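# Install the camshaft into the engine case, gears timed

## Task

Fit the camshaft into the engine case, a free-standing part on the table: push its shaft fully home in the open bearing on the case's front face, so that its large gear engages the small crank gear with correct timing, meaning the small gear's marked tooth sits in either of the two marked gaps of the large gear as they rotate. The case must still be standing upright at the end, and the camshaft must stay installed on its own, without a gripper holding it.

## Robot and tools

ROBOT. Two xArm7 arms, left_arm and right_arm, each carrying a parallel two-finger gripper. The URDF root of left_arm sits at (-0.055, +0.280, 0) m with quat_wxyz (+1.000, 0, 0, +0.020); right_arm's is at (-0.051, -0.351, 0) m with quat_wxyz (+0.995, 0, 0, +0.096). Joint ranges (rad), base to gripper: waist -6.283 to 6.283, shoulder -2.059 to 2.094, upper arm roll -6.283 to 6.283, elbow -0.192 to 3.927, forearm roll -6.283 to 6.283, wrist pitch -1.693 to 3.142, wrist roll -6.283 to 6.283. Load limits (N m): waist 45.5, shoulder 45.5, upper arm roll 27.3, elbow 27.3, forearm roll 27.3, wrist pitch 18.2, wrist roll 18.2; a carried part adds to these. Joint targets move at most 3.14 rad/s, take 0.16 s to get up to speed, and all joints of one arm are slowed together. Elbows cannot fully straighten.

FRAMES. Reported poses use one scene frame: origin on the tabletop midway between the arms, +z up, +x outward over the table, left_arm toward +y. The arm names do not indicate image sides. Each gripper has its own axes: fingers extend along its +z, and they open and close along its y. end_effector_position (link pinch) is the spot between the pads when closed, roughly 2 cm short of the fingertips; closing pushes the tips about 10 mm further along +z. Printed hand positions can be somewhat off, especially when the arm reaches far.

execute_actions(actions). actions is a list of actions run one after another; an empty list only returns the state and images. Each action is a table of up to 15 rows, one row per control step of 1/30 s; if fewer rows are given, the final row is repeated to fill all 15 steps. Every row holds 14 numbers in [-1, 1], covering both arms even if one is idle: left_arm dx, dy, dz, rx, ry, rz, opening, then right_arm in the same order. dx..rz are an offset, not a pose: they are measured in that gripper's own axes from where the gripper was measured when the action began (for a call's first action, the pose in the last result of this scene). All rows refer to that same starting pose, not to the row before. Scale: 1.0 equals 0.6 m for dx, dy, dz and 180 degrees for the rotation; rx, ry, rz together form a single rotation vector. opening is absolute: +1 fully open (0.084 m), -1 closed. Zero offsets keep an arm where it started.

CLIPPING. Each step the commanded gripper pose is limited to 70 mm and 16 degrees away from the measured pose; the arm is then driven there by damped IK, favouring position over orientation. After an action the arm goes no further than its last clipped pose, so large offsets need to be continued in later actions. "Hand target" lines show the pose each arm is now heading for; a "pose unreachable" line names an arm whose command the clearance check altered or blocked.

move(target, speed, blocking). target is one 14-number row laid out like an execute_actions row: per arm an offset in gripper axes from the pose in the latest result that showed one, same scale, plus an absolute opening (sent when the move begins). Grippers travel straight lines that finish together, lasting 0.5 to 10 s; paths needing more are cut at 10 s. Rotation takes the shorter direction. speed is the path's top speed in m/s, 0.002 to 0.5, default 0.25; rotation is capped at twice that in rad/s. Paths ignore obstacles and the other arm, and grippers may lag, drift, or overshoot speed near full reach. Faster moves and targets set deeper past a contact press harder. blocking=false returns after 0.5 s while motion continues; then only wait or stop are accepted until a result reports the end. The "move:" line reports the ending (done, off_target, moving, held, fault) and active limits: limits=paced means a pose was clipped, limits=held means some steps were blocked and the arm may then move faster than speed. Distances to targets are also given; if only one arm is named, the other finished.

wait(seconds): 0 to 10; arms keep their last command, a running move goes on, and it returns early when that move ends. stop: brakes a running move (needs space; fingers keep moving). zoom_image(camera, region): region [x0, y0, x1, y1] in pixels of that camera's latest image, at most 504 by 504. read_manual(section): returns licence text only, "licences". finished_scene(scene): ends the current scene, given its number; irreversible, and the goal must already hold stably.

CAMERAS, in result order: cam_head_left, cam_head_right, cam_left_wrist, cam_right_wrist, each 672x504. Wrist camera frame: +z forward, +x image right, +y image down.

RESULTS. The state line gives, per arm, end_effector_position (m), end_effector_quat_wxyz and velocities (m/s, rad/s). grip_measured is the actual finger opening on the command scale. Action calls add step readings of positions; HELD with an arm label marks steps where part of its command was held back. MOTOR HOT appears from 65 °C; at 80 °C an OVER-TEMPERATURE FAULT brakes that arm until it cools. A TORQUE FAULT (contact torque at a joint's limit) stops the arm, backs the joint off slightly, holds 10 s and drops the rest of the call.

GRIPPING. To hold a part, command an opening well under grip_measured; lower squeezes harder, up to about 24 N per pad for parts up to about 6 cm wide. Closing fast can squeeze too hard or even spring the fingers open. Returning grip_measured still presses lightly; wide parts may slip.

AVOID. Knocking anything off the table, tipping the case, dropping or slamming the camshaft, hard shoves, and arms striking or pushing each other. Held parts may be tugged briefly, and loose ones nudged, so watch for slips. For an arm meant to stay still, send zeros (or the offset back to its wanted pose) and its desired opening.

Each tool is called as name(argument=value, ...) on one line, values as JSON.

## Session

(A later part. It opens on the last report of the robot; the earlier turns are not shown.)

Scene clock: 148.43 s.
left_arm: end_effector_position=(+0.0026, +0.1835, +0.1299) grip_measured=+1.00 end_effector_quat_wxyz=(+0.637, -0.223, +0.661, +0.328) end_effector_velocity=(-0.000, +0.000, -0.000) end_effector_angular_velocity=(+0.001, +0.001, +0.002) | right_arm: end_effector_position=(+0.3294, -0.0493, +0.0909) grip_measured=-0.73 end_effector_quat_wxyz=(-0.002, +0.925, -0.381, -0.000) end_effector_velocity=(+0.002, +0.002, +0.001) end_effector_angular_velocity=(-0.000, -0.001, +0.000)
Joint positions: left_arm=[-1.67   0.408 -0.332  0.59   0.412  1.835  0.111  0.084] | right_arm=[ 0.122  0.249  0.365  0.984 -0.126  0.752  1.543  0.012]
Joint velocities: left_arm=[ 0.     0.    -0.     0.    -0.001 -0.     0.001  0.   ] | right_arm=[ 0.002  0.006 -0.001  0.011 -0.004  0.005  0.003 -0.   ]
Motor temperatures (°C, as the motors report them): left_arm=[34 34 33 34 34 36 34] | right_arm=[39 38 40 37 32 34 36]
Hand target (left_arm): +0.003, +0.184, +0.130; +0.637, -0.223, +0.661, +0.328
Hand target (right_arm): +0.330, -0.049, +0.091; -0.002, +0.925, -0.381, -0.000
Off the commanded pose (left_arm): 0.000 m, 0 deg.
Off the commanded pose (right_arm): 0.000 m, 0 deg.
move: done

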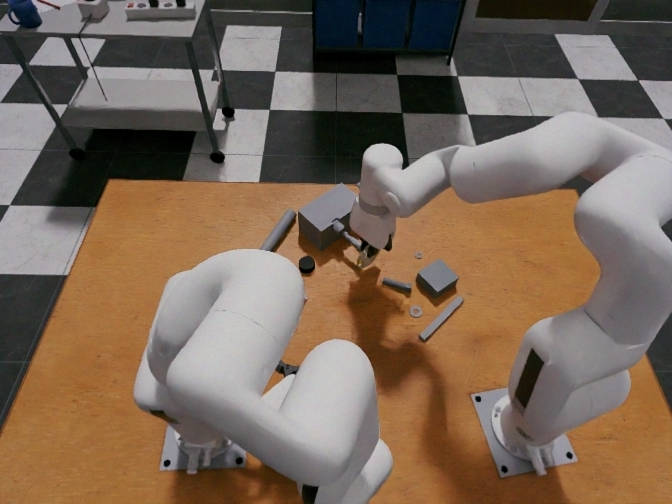

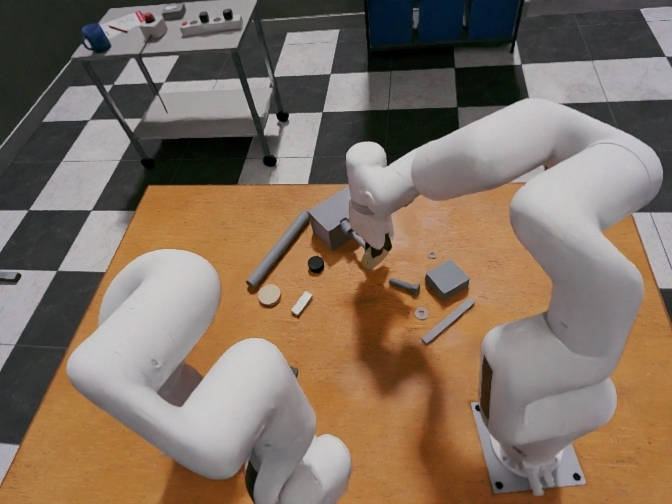

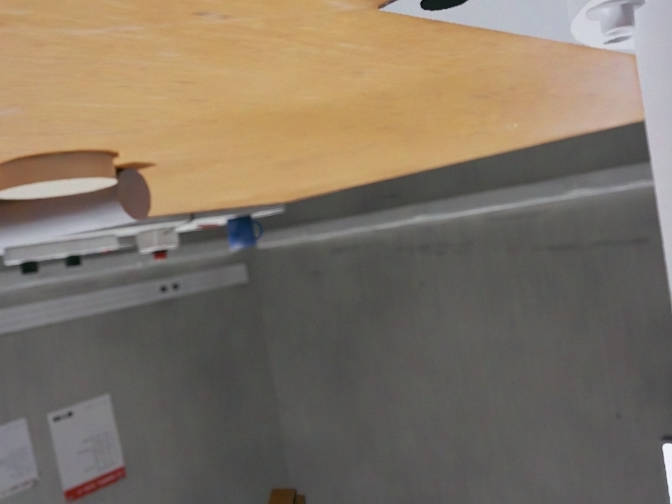

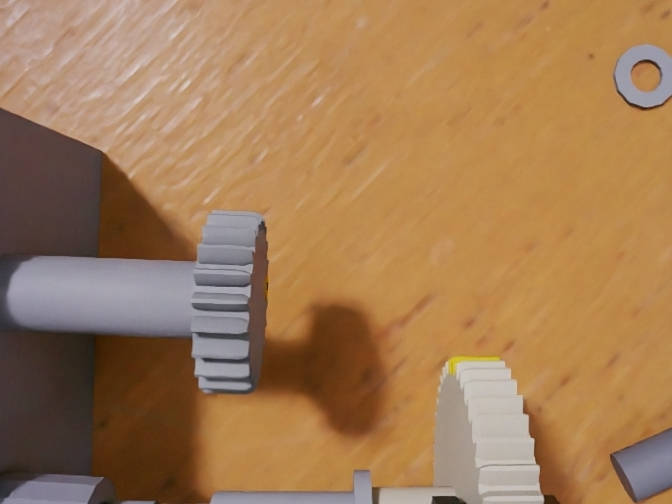

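move(target=[0,0,0,0,0,0,1,-0.01,0.013,-0.007,0,0,0.017,-1], speed=0.02)

move(target=[0,0,0,0,0,0,1,0,-0.025,0,0,0,0,-1], speed=0.01)

zoom_image(camera="cam_head_left", region=[300,190,400,265])

Scene clock: 162.63 s.
left_arm: end_effector_position=(+0.0026, +0.1835, +0.1299) grip_measured=+1.00 end_effector_quat_wxyz=(+0.637, -0.223, +0.661, +0.328) end_effector_velocity=(+0.000, -0.000, +0.000) end_effector_angular_velocity=(-0.000, -0.000, +0.001) | right_arm: end_effector_position=(+0.3199, -0.0506, +0.0950) grip_measured=-0.73 end_effector_quat_wxyz=(-0.002, +0.914, -0.405, -0.000) end_effector_velocity=(-0.002, -0.001, +0.001) end_effector_angular_velocity=(+0.000, -0.001, -0.013)
Joint positions: left_arm=[-1.67   0.408 -0.332  0.59   0.412  1.835  0.111  0.084] | right_arm=[ 0.129  0.215  0.367  0.954 -0.11   0.753  1.594  0.012]
Joint velocities: left_arm=[ 0.    -0.001  0.001  0.     0.     0.     0.     0.   ] | right_arm=[ 0.001 -0.009  0.    -0.008  0.004 -0.     0.013  0.   ]
Motor temperatures (°C, as the motors report them): left_arm=[34 34 33 34 34 36 34] | right_arm=[39 38 40 37 32 34 36]
Hand target (left_arm): +0.003, +0.184, +0.130; +0.637, -0.223, +0.661, +0.328
Hand target (right_arm): +0.320, -0.051, +0.095; -0.002, +0.914, -0.405, -0.000
Off the commanded pose (left_arm): 0.000 m, 0 deg.
Off the commanded pose (right_arm): 0.000 m, 0 deg.
move: done

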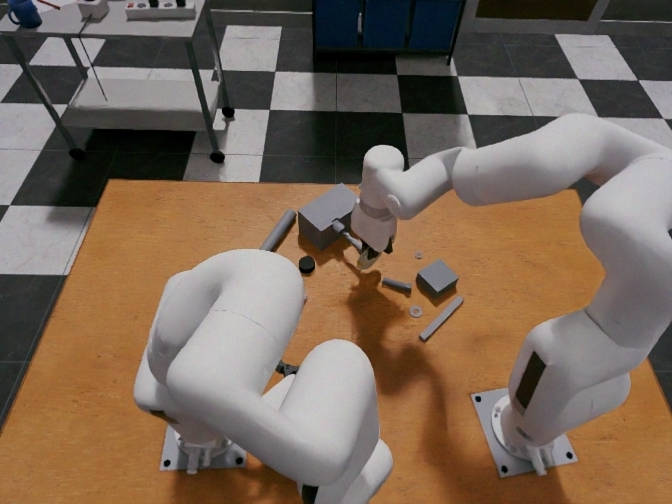

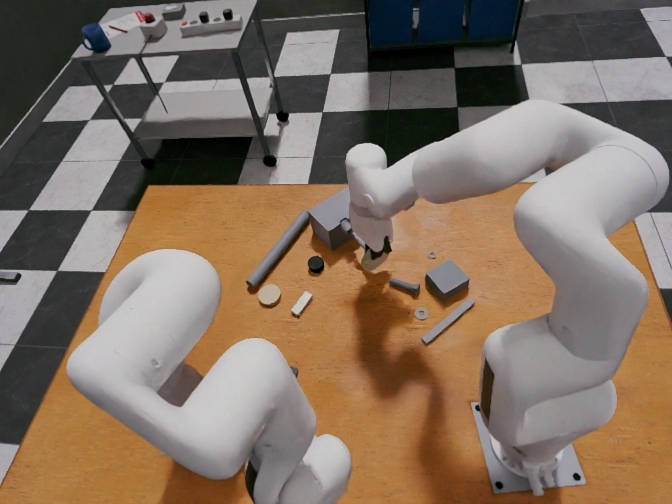

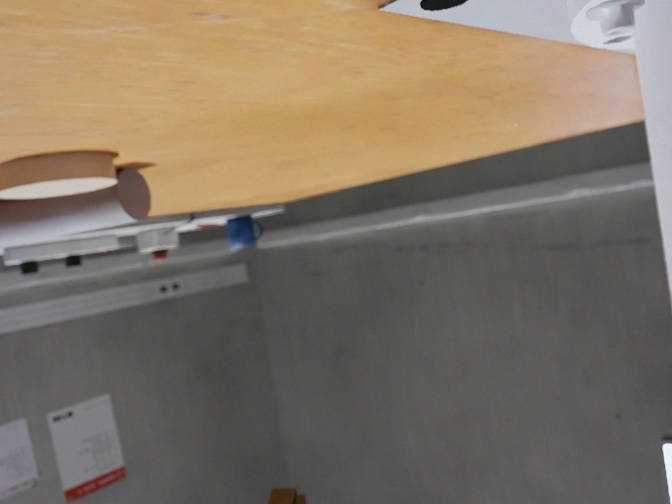

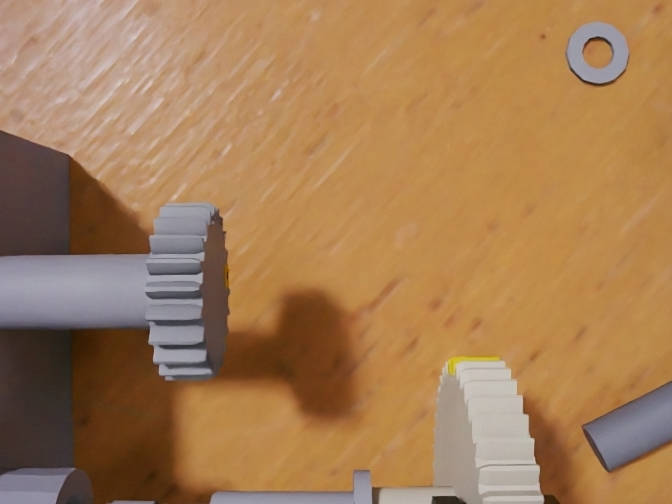

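Scene clock: 164.37 s.
left_arm: end_effector_position=(+0.0026, +0.1835, +0.1299) grip_measured=+1.00 end_effector_quat_wxyz=(+0.637, -0.223, +0.661, +0.328) end_effector_velocity=(+0.000, -0.000, -0.000) end_effector_angular_velocity=(+0.000, +0.000, -0.002) | right_arm: end_effector_position=(+0.3308, -0.0408, +0.0950) grip_measured=-0.73 end_effector_quat_wxyz=(-0.002, +0.914, -0.405, -0.000) end_effector_velocity=(+0.002, +0.002, -0.000) end_effector_angular_velocity=(+0.000, +0.000, +0.000)
Joint positions: left_arm=[-1.67   0.408 -0.332  0.59   0.412  1.835  0.111  0.084] | right_arm=[ 0.139  0.259  0.362  1.012 -0.128  0.771  1.608  0.012]
Joint velocities: left_arm=[-0.001 -0.     0.001 -0.     0.002 -0.     0.001  0.   ] | right_arm=[ 0.003  0.01  -0.001  0.013 -0.004  0.003  0.003 -0.   ]
Motor temperatures (°C, as the motors report them): left_arm=[34 34 33 34 34 36 34] | right_arm=[39 38 40 37 32 34 36]
Hand target (left_arm): +0.003, +0.184, +0.130; +0.637, -0.223, +0.661, +0.328
Hand target (right_arm): +0.331, -0.041, +0.095; -0.002, +0.914, -0.405, -0.000
Off the commanded pose (left_arm): 0.000 m, 0 deg.
Off the commanded pose (right_arm): 0.000 m, 0 deg.
move: done

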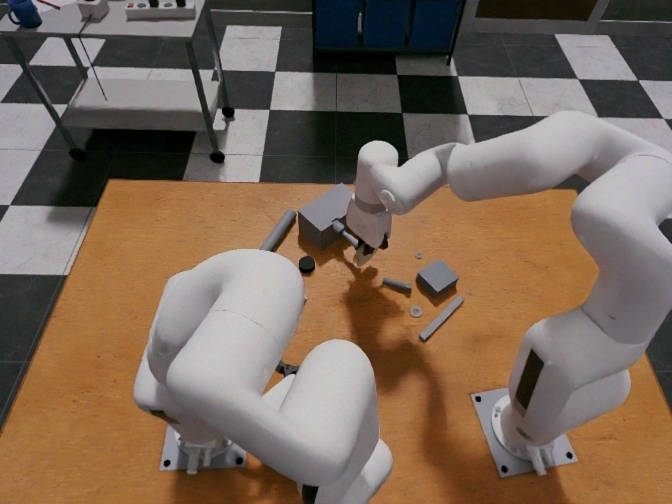

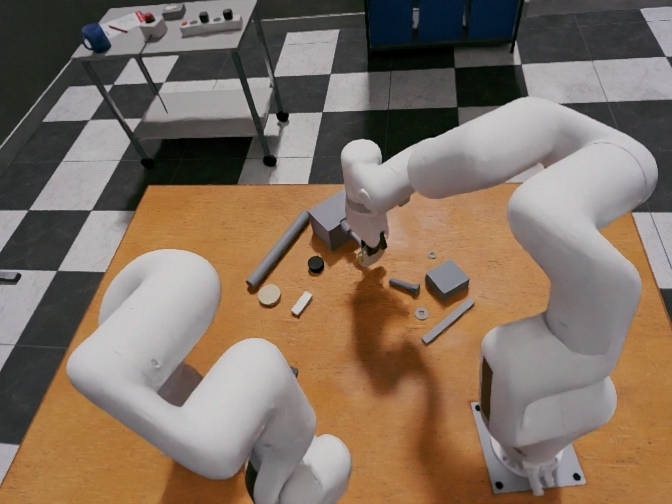

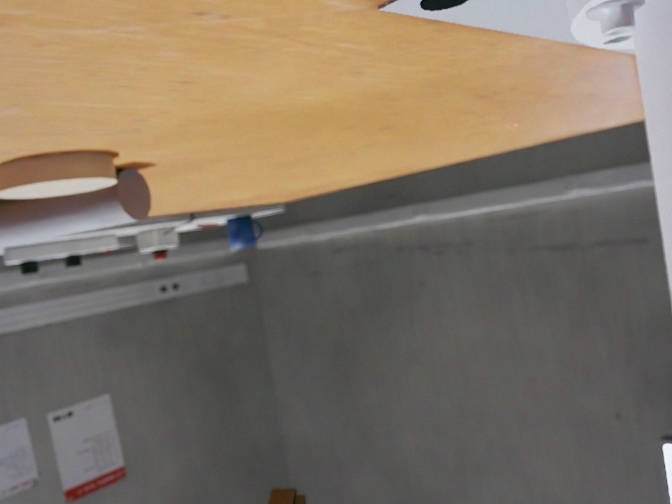

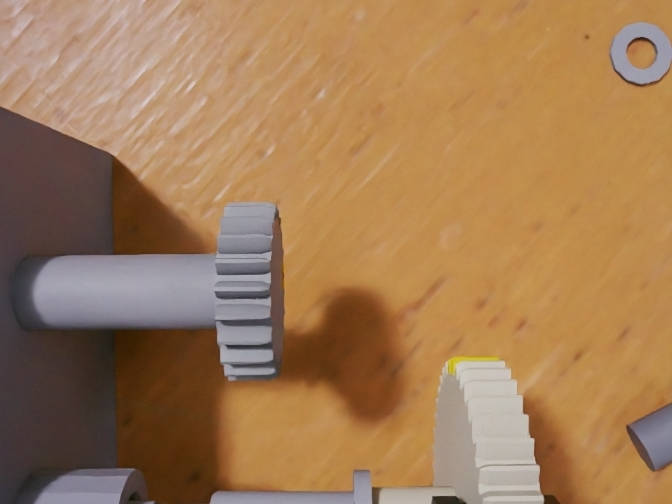

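Region (300, 190, 400, 265) of cam_head_left's 672x504 image, scaled by 5.040, with more detail than that image has; it fills the top 378 rows of this view, and the rest is white.

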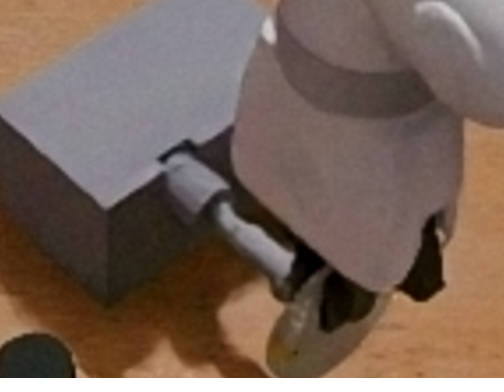

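Going in.

move(target=[0,0,0,0,0,0,1,0,-0.035,0,0,0,0,-1], speed=0.01)

Scene clock: 170.80 s.
left_arm: end_effector_position=(+0.0026, +0.1835, +0.1299) grip_measured=+1.00 end_effector_quat_wxyz=(+0.637, -0.223, +0.661, +0.328) end_effector_velocity=(-0.000, +0.000, -0.000) end_effector_angular_velocity=(+0.003, +0.001, -0.000) | right_arm: end_effector_position=(+0.3455, -0.0268, +0.0949) grip_measured=-0.73 end_effector_quat_wxyz=(-0.001, +0.915, -0.404, -0.001) end_effector_velocity=(+0.001, +0.001, +0.001) end_effector_angular_velocity=(-0.004, +0.001, -0.000)
Joint positions: left_arm=[-1.67   0.408 -0.332  0.59   0.412  1.835  0.111  0.084] | right_arm=[ 0.155  0.32   0.356  1.097 -0.151  0.799  1.625  0.012]
Joint velocities: left_arm=[-0.     0.002 -0.001 -0.    -0.001 -0.     0.001  0.   ] | right_arm=[ 0.002  0.004 -0.001  0.011 -0.003  0.011  0.003  0.   ]
Motor temperatures (°C, as the motors report them): left_arm=[34 34 33 34 34 36 34] | right_arm=[39 38 40 37 32 34 36]
Hand target (left_arm): +0.003, +0.184, +0.130; +0.637, -0.223, +0.661, +0.328
Hand target (right_arm): +0.346, -0.027, +0.095; -0.002, +0.914, -0.405, -0.000
Off the commanded pose (left_arm): 0.000 m, 0 deg.
Off the commanded pose (right_arm): 0.001 m, 0 deg.
move: done

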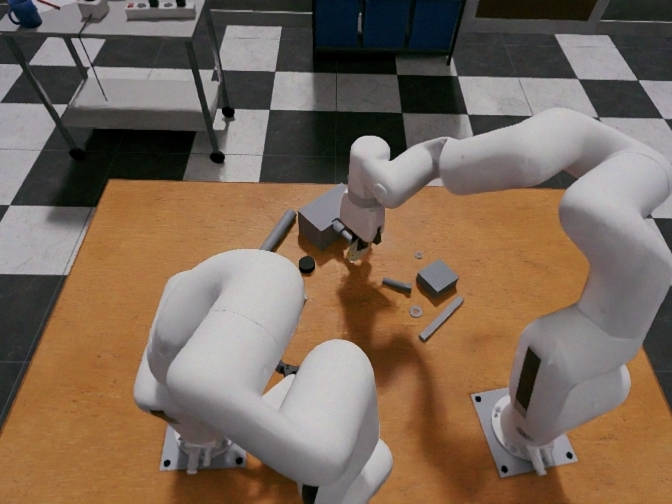

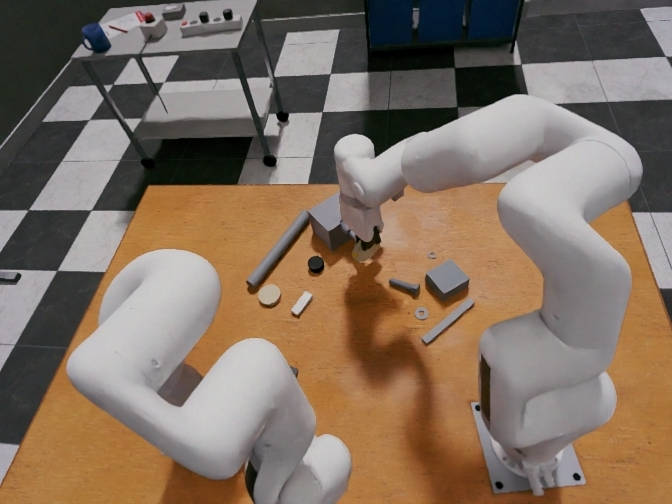

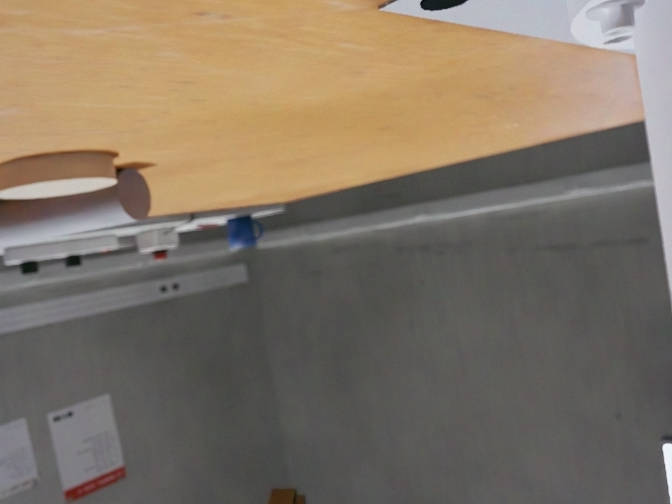

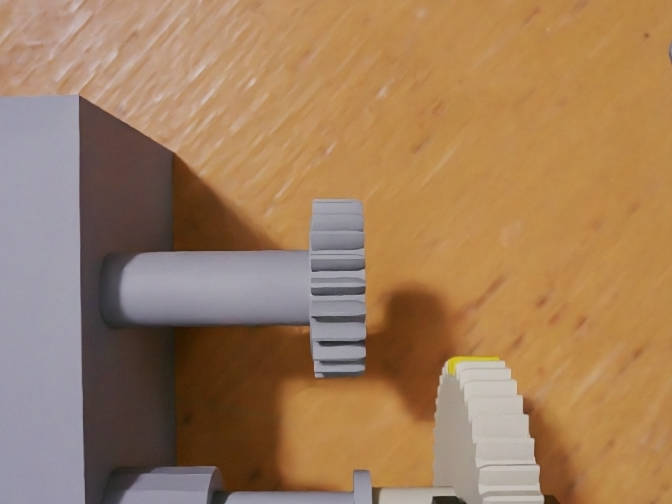

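move(target=[0,0,0,0,0,0,1,0,-0.02,0,0,0,0,-1], speed=0.01)

move(target=[0,0,0,0,0,0,1,0,0,0,0,0,0,-0.4])

move(target=[0,0,0,0,0,0,1,0,0,-0.07,0,0,0,-0.4], speed=0.08)

move(target=[0,0,0,0,0,0,1,-0.06,0.17,0.05,0.42,0,0,-0.4])

Scene clock: 183.17 s.
left_arm: end_effector_position=(+0.0026, +0.1835, +0.1299) grip_measured=+1.00 end_effector_quat_wxyz=(+0.637, -0.223, +0.661, +0.328) end_effector_velocity=(+0.000, -0.000, +0.000) end_effector_angular_velocity=(-0.000, -0.000, -0.000) | right_arm: end_effector_position=(+0.3546, -0.0192, +0.0952) grip_measured=-0.73 end_effector_quat_wxyz=(-0.002, +0.915, -0.405, -0.000) end_effector_velocity=(+0.002, +0.002, +0.000) end_effector_angular_velocity=(-0.000, +0.000, +0.000)
Joint positions: left_arm=[-1.67   0.408 -0.332  0.59   0.412  1.835  0.111  0.084] | right_arm=[ 0.164  0.355  0.351  1.147 -0.162  0.816  1.632  0.012]
Joint velocities: left_arm=[ 0.001 -0.001 -0.001 -0.     0.     0.001  0.     0.   ] | right_arm=[ 0.003  0.009 -0.001  0.014 -0.002  0.006  0.002  0.   ]
Motor temperatures (°C, as the motors report them): left_arm=[34 34 33 34 34 36 34] | right_arm=[39 38 40 37 32 34 36]
Hand target (left_arm): +0.003, +0.184, +0.130; +0.637, -0.223, +0.661, +0.328
Hand target (right_arm): +0.354, -0.019, +0.095; -0.001, +0.915, -0.404, -0.001
Off the commanded pose (left_arm): 0.000 m, 0 deg.
Off the commanded pose (right_arm): 0.001 m, 0 deg.
move: done

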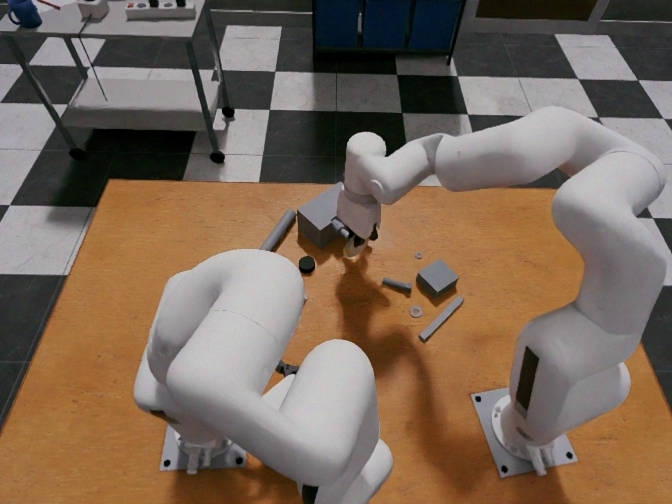

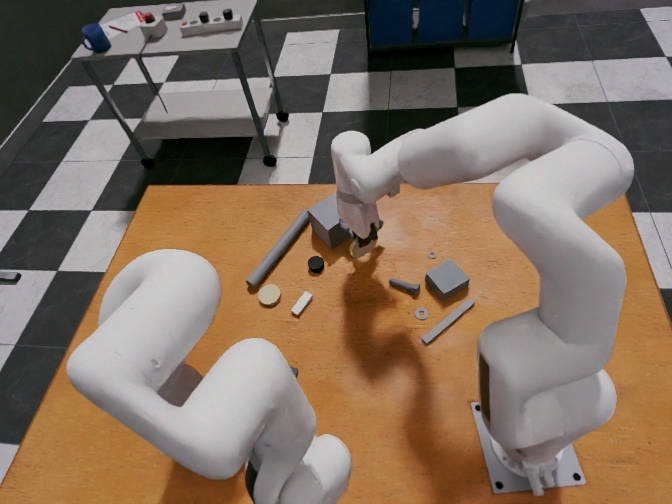

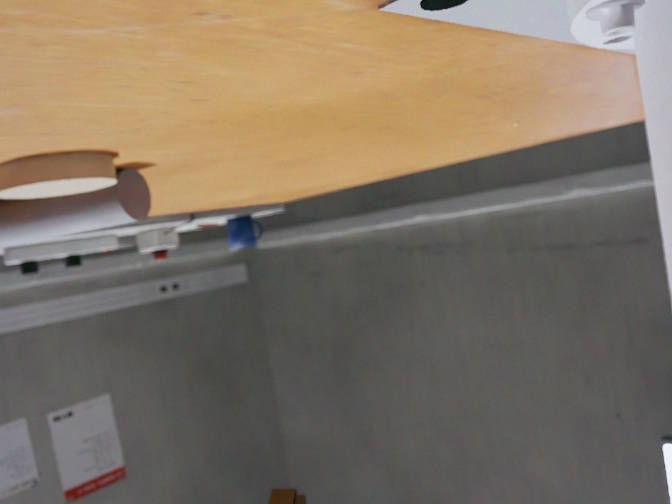

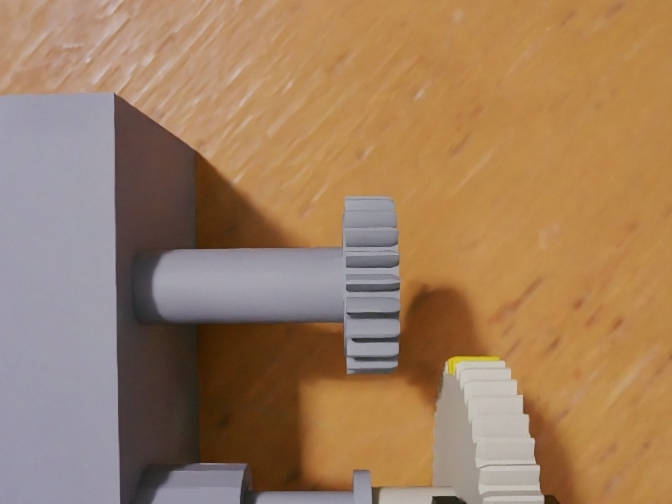

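Scene clock: 183.73 s.
left_arm: end_effector_position=(+0.0026, +0.1835, +0.1299) grip_measured=+1.00 end_effector_quat_wxyz=(+0.637, -0.223, +0.661, +0.328) end_effector_velocity=(-0.000, +0.000, -0.000) end_effector_angular_velocity=(+0.002, +0.001, -0.001) | right_arm: end_effector_position=(+0.3545, -0.0191, +0.0952) grip_measured=-0.42 end_effector_quat_wxyz=(-0.001, +0.915, -0.404, -0.000) end_effector_velocity=(-0.000, -0.000, +0.000) end_effector_angular_velocity=(-0.000, -0.000, +0.000)
Joint positions: left_arm=[-1.67   0.408 -0.332  0.59   0.412  1.835  0.111  0.084] | right_arm=[ 0.164  0.355  0.351  1.147 -0.162  0.816  1.632  0.026]
Joint velocities: left_arm=[-0.001  0.001 -0.001  0.    -0.     0.     0.001  0.   ] | right_arm=[ 0.    -0.    -0.     0.    -0.     0.001  0.     0.   ]
Motor temperatures (°C, as the motors report them): left_arm=[34 34 33 34 34 36 34] | right_arm=[39 38 40 37 32 34 36]
Hand target (left_arm): +0.003, +0.184, +0.130; +0.637, -0.223, +0.661, +0.328
Hand target (right_arm): +0.355, -0.019, +0.095; -0.002, +0.915, -0.405, -0.000
Off the commanded pose (left_arm): 0.000 m, 0 deg.
Off the commanded pose (right_arm): 0.000 m, 0 deg.
move: done

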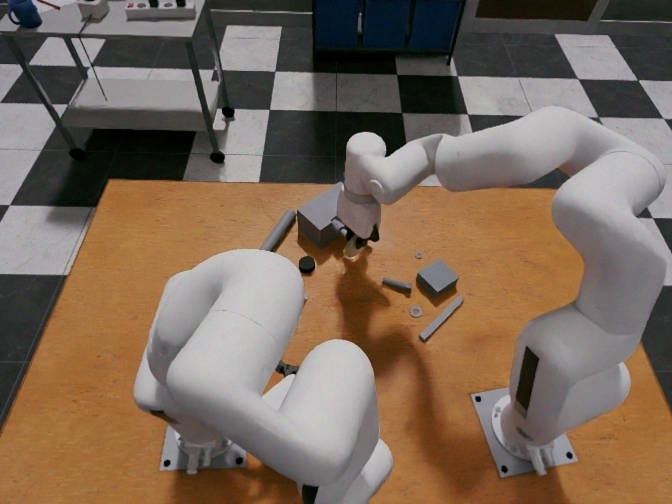

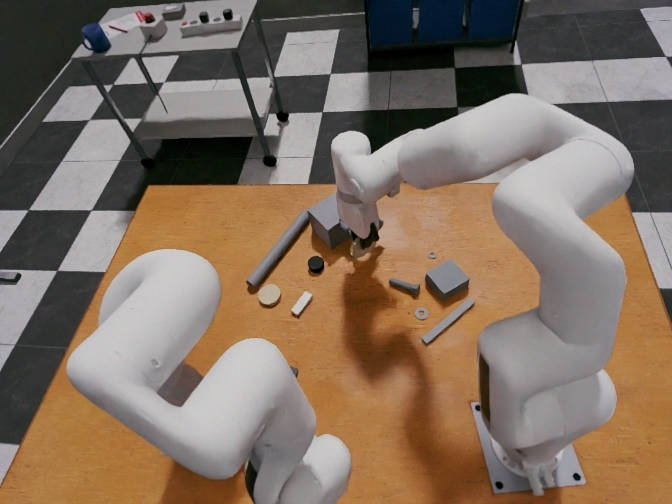

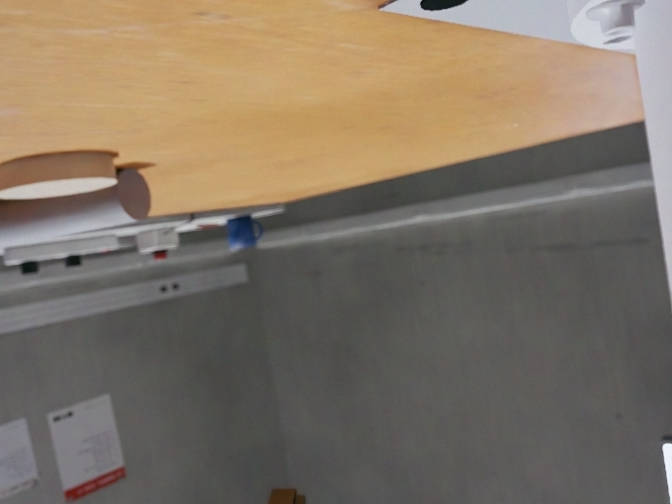

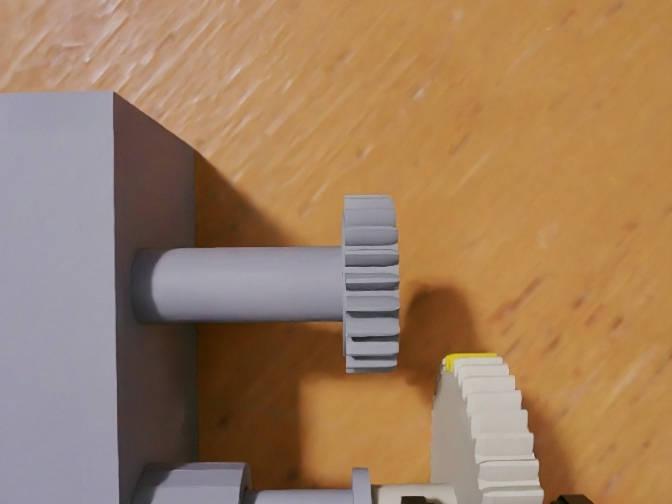

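Scene clock: 184.73 s.
left_arm: end_effector_position=(+0.0026, +0.1835, +0.1299) grip_measured=+1.00 end_effector_quat_wxyz=(+0.637, -0.223, +0.661, +0.328) end_effector_velocity=(+0.000, -0.000, +0.000) end_effector_angular_velocity=(-0.003, -0.000, +0.001) | right_arm: end_effector_position=(+0.3545, -0.0194, +0.1366) grip_measured=-0.42 end_effector_quat_wxyz=(-0.001, +0.915, -0.405, -0.000) end_effector_velocity=(-0.000, -0.000, +0.003) end_effector_angular_velocity=(-0.001, +0.001, -0.000)
Joint positions: left_arm=[-1.67   0.408 -0.332  0.59   0.412  1.835  0.111  0.084] | right_arm=[ 0.154  0.287  0.365  1.185 -0.126  0.918  1.607  0.026]
Joint velocities: left_arm=[ 0.001 -0.003  0.001 -0.     0.    -0.     0.     0.   ] | right_arm=[-0.001 -0.004  0.001  0.004  0.003  0.009 -0.002  0.   ]
Motor temperatures (°C, as the motors report them): left_arm=[34 34 33 34 34 36 34] | right_arm=[39 38 40 37 32 34 36]
Hand target (left_arm): +0.003, +0.184, +0.130; +0.637, -0.223, +0.661, +0.328
Hand target (right_arm): +0.355, -0.019, +0.137; -0.001, +0.915, -0.405, -0.000
Off the commanded pose (left_arm): 0.000 m, 0 deg.
Off the commanded pose (right_arm): 0.001 m, 0 deg.
move: done

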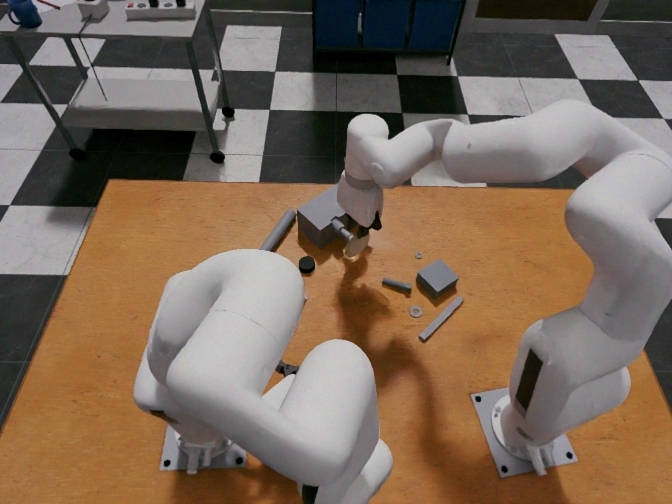

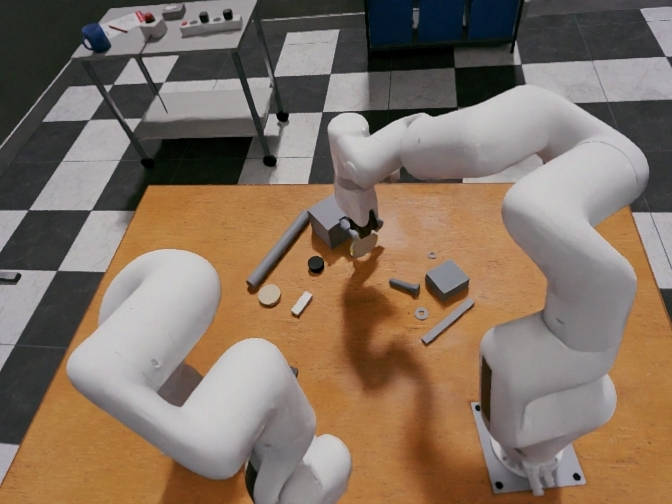

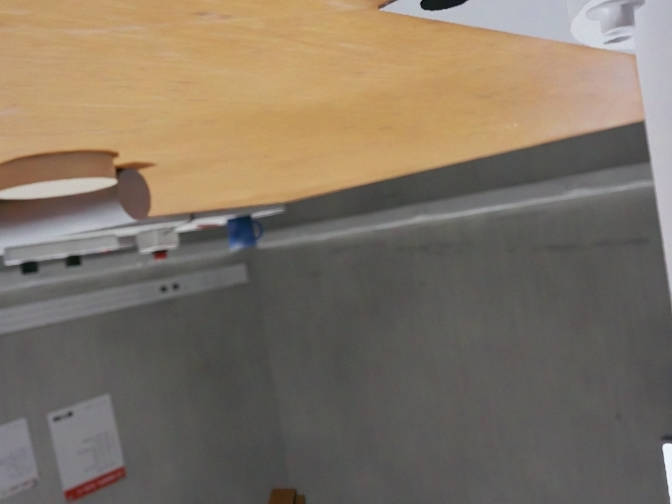

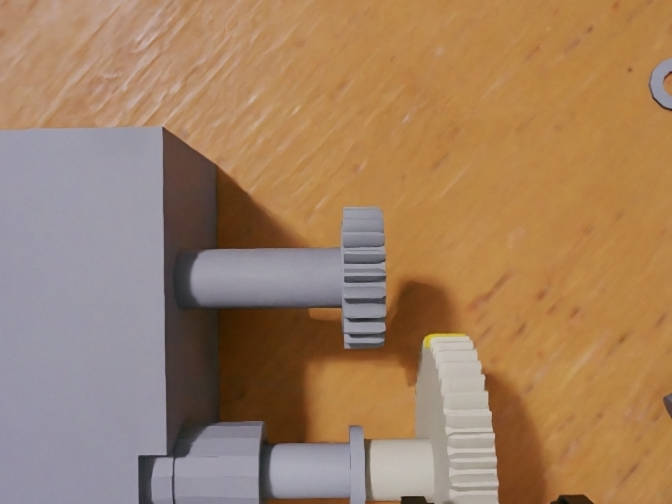

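Scene clock: 188.03 s.
left_arm: end_effector_position=(+0.0026, +0.1835, +0.1299) grip_measured=+1.00 end_effector_quat_wxyz=(+0.637, -0.223, +0.661, +0.328) end_effector_velocity=(+0.000, -0.000, -0.000) end_effector_angular_velocity=(-0.001, +0.001, -0.000) | right_arm: end_effector_position=(+0.2542, -0.0606, +0.1080) grip_measured=-0.42 end_effector_quat_wxyz=(-0.542, +0.739, -0.324, +0.235) end_effector_velocity=(+0.000, +0.001, -0.001) end_effector_angular_velocity=(+0.007, -0.005, +0.009)
Joint positions: left_arm=[-1.67   0.408 -0.332  0.59   0.412  1.835  0.111  0.084] | right_arm=[ 0.248  0.744  0.319  0.28   0.    -1.694  1.351  0.026]
Joint velocities: left_arm=[ 0.001 -0.001 -0.001  0.     0.001 -0.     0.     0.   ] | right_arm=[ 0.007  0.012 -0.016  0.009 -0.02  -0.011  0.001 -0.   ]
Motor temperatures (°C, as the motors report them): left_arm=[34 34 33 34 34 36 34] | right_arm=[39 38 40 37 32 34 36]
Hand target (left_arm): +0.003, +0.184, +0.130; +0.637, -0.223, +0.661, +0.328
Hand target (right_arm): +0.254, -0.061, +0.108; -0.542, +0.739, -0.324, +0.234
Off the commanded pose (left_arm): 0.000 m, 0 deg.
Off the commanded pose (right_arm): 0.002 m, 3 deg.
joint sent to its limit (right arm) — the command would take joint 6 (wrist pitch) past its lower limit, so that joint was sent only as far as its limit.
move: off_target (right_arm)

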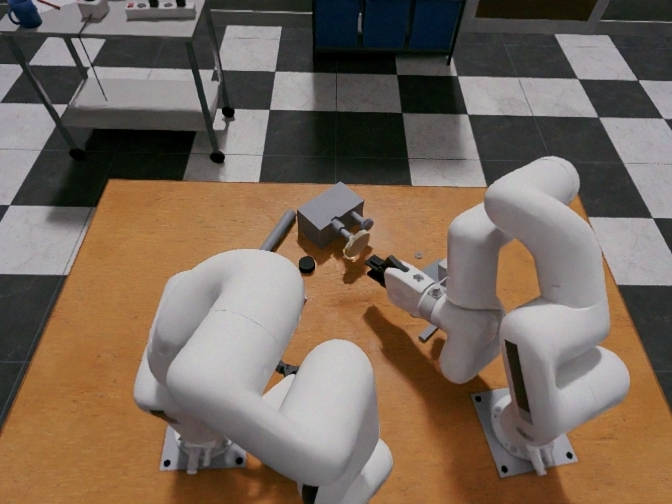

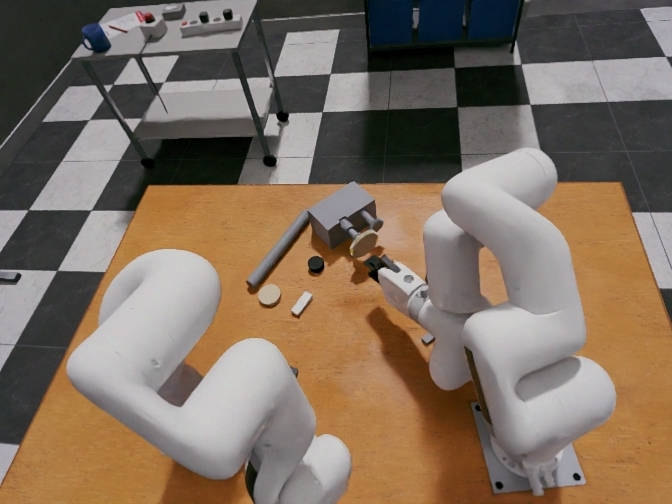

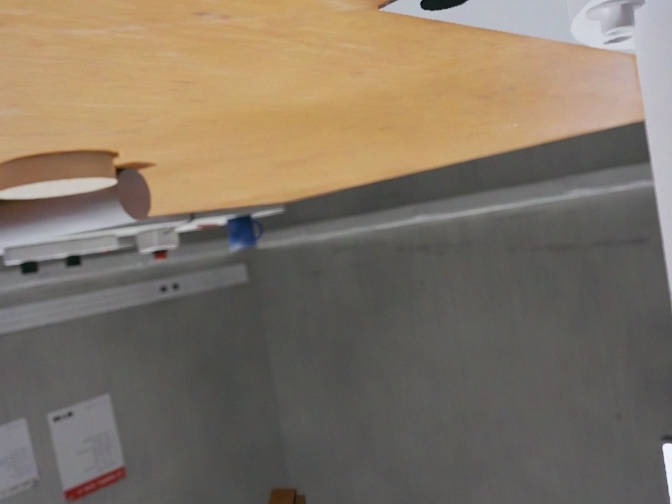

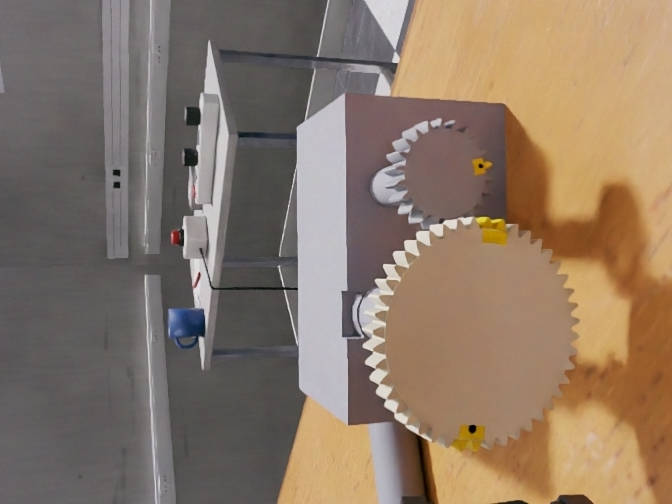

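move(target=[0,0,0,0,0,0,1,0.062,-0.097,0.148,-0.402,0,0,-0.4])

Scene clock: 200.90 s.
left_arm: end_effector_position=(+0.0026, +0.1835, +0.1299) grip_measured=+1.00 end_effector_quat_wxyz=(+0.637, -0.223, +0.661, +0.328) end_effector_velocity=(-0.000, +0.000, -0.000) end_effector_angular_velocity=(-0.001, -0.000, +0.001) | right_arm: end_effector_position=(+0.3555, -0.0191, +0.1354) grip_measured=-0.42 end_effector_quat_wxyz=(-0.002, +0.917, -0.400, -0.002) end_effector_velocity=(+0.001, +0.001, +0.001) end_effector_angular_velocity=(-0.011, +0.011, +0.000)
Joint positions: left_arm=[-1.67   0.408 -0.332  0.59   0.412  1.835  0.111  0.084] | right_arm=[ 0.157  0.292  0.36   1.189 -0.122  0.917  1.592  0.026]
Joint velocities: left_arm=[-0.001 -0.     0.001  0.    -0.    -0.    -0.     0.   ] | right_arm=[ 0.005  0.014 -0.001  0.025 -0.005  0.028  0.005 -0.   ]
Motor temperatures (°C, as the motors report them): left_arm=[34 34 33 34 34 36 34] | right_arm=[39 38 40 36 32 34 36]
Hand target (left_arm): +0.003, +0.184, +0.130; +0.637, -0.223, +0.661, +0.328
Hand target (right_arm): +0.356, -0.019, +0.135; -0.001, +0.917, -0.400, -0.002
Off the commanded pose (left_arm): 0.000 m, 0 deg.
Off the commanded pose (right_arm): 0.001 m, 0 deg.
move: done

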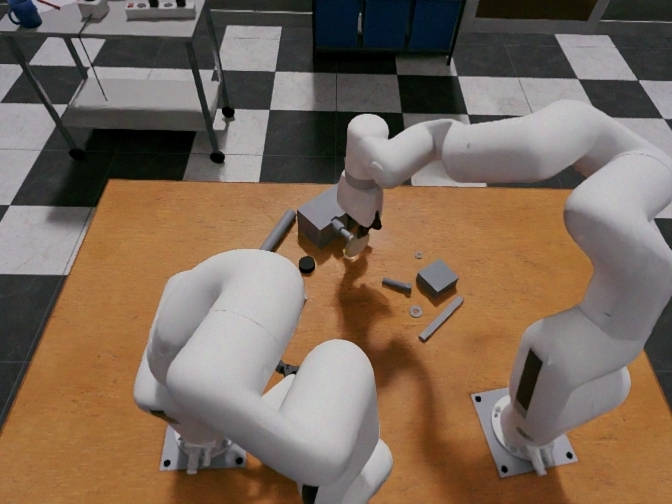

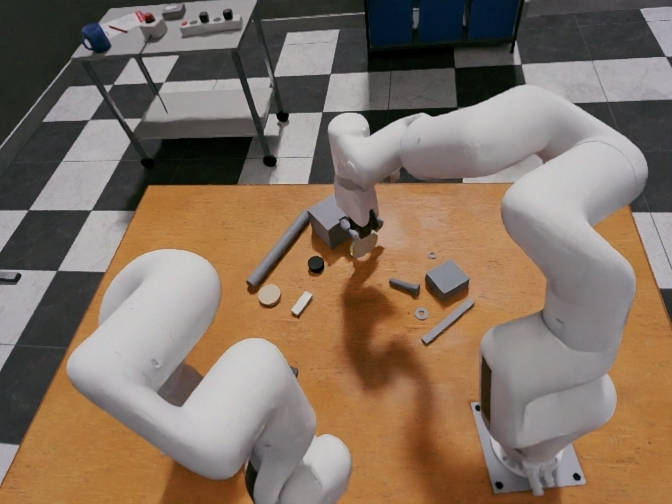

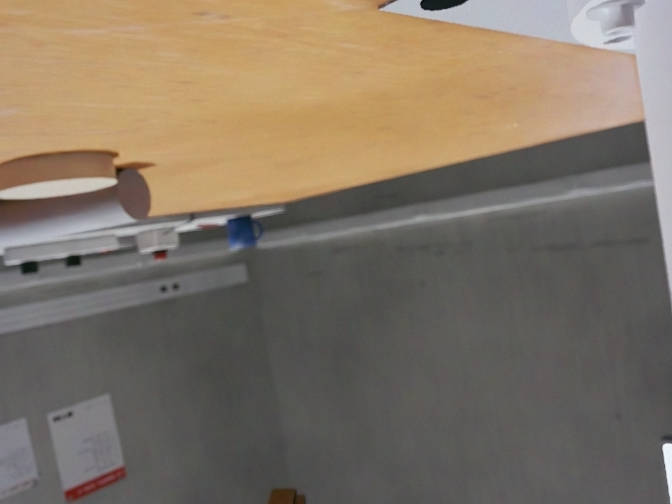

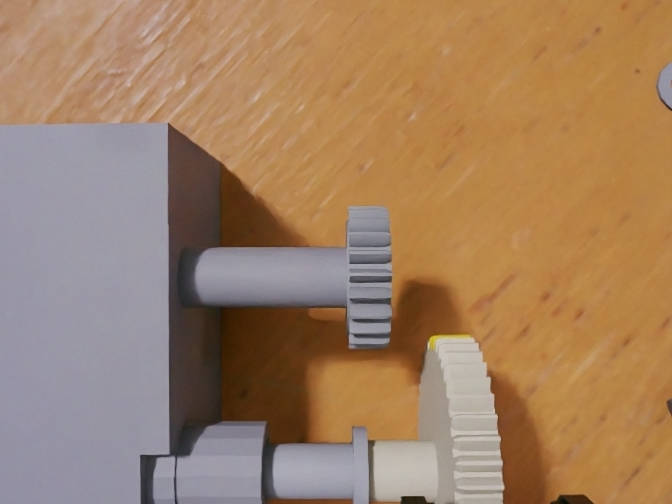

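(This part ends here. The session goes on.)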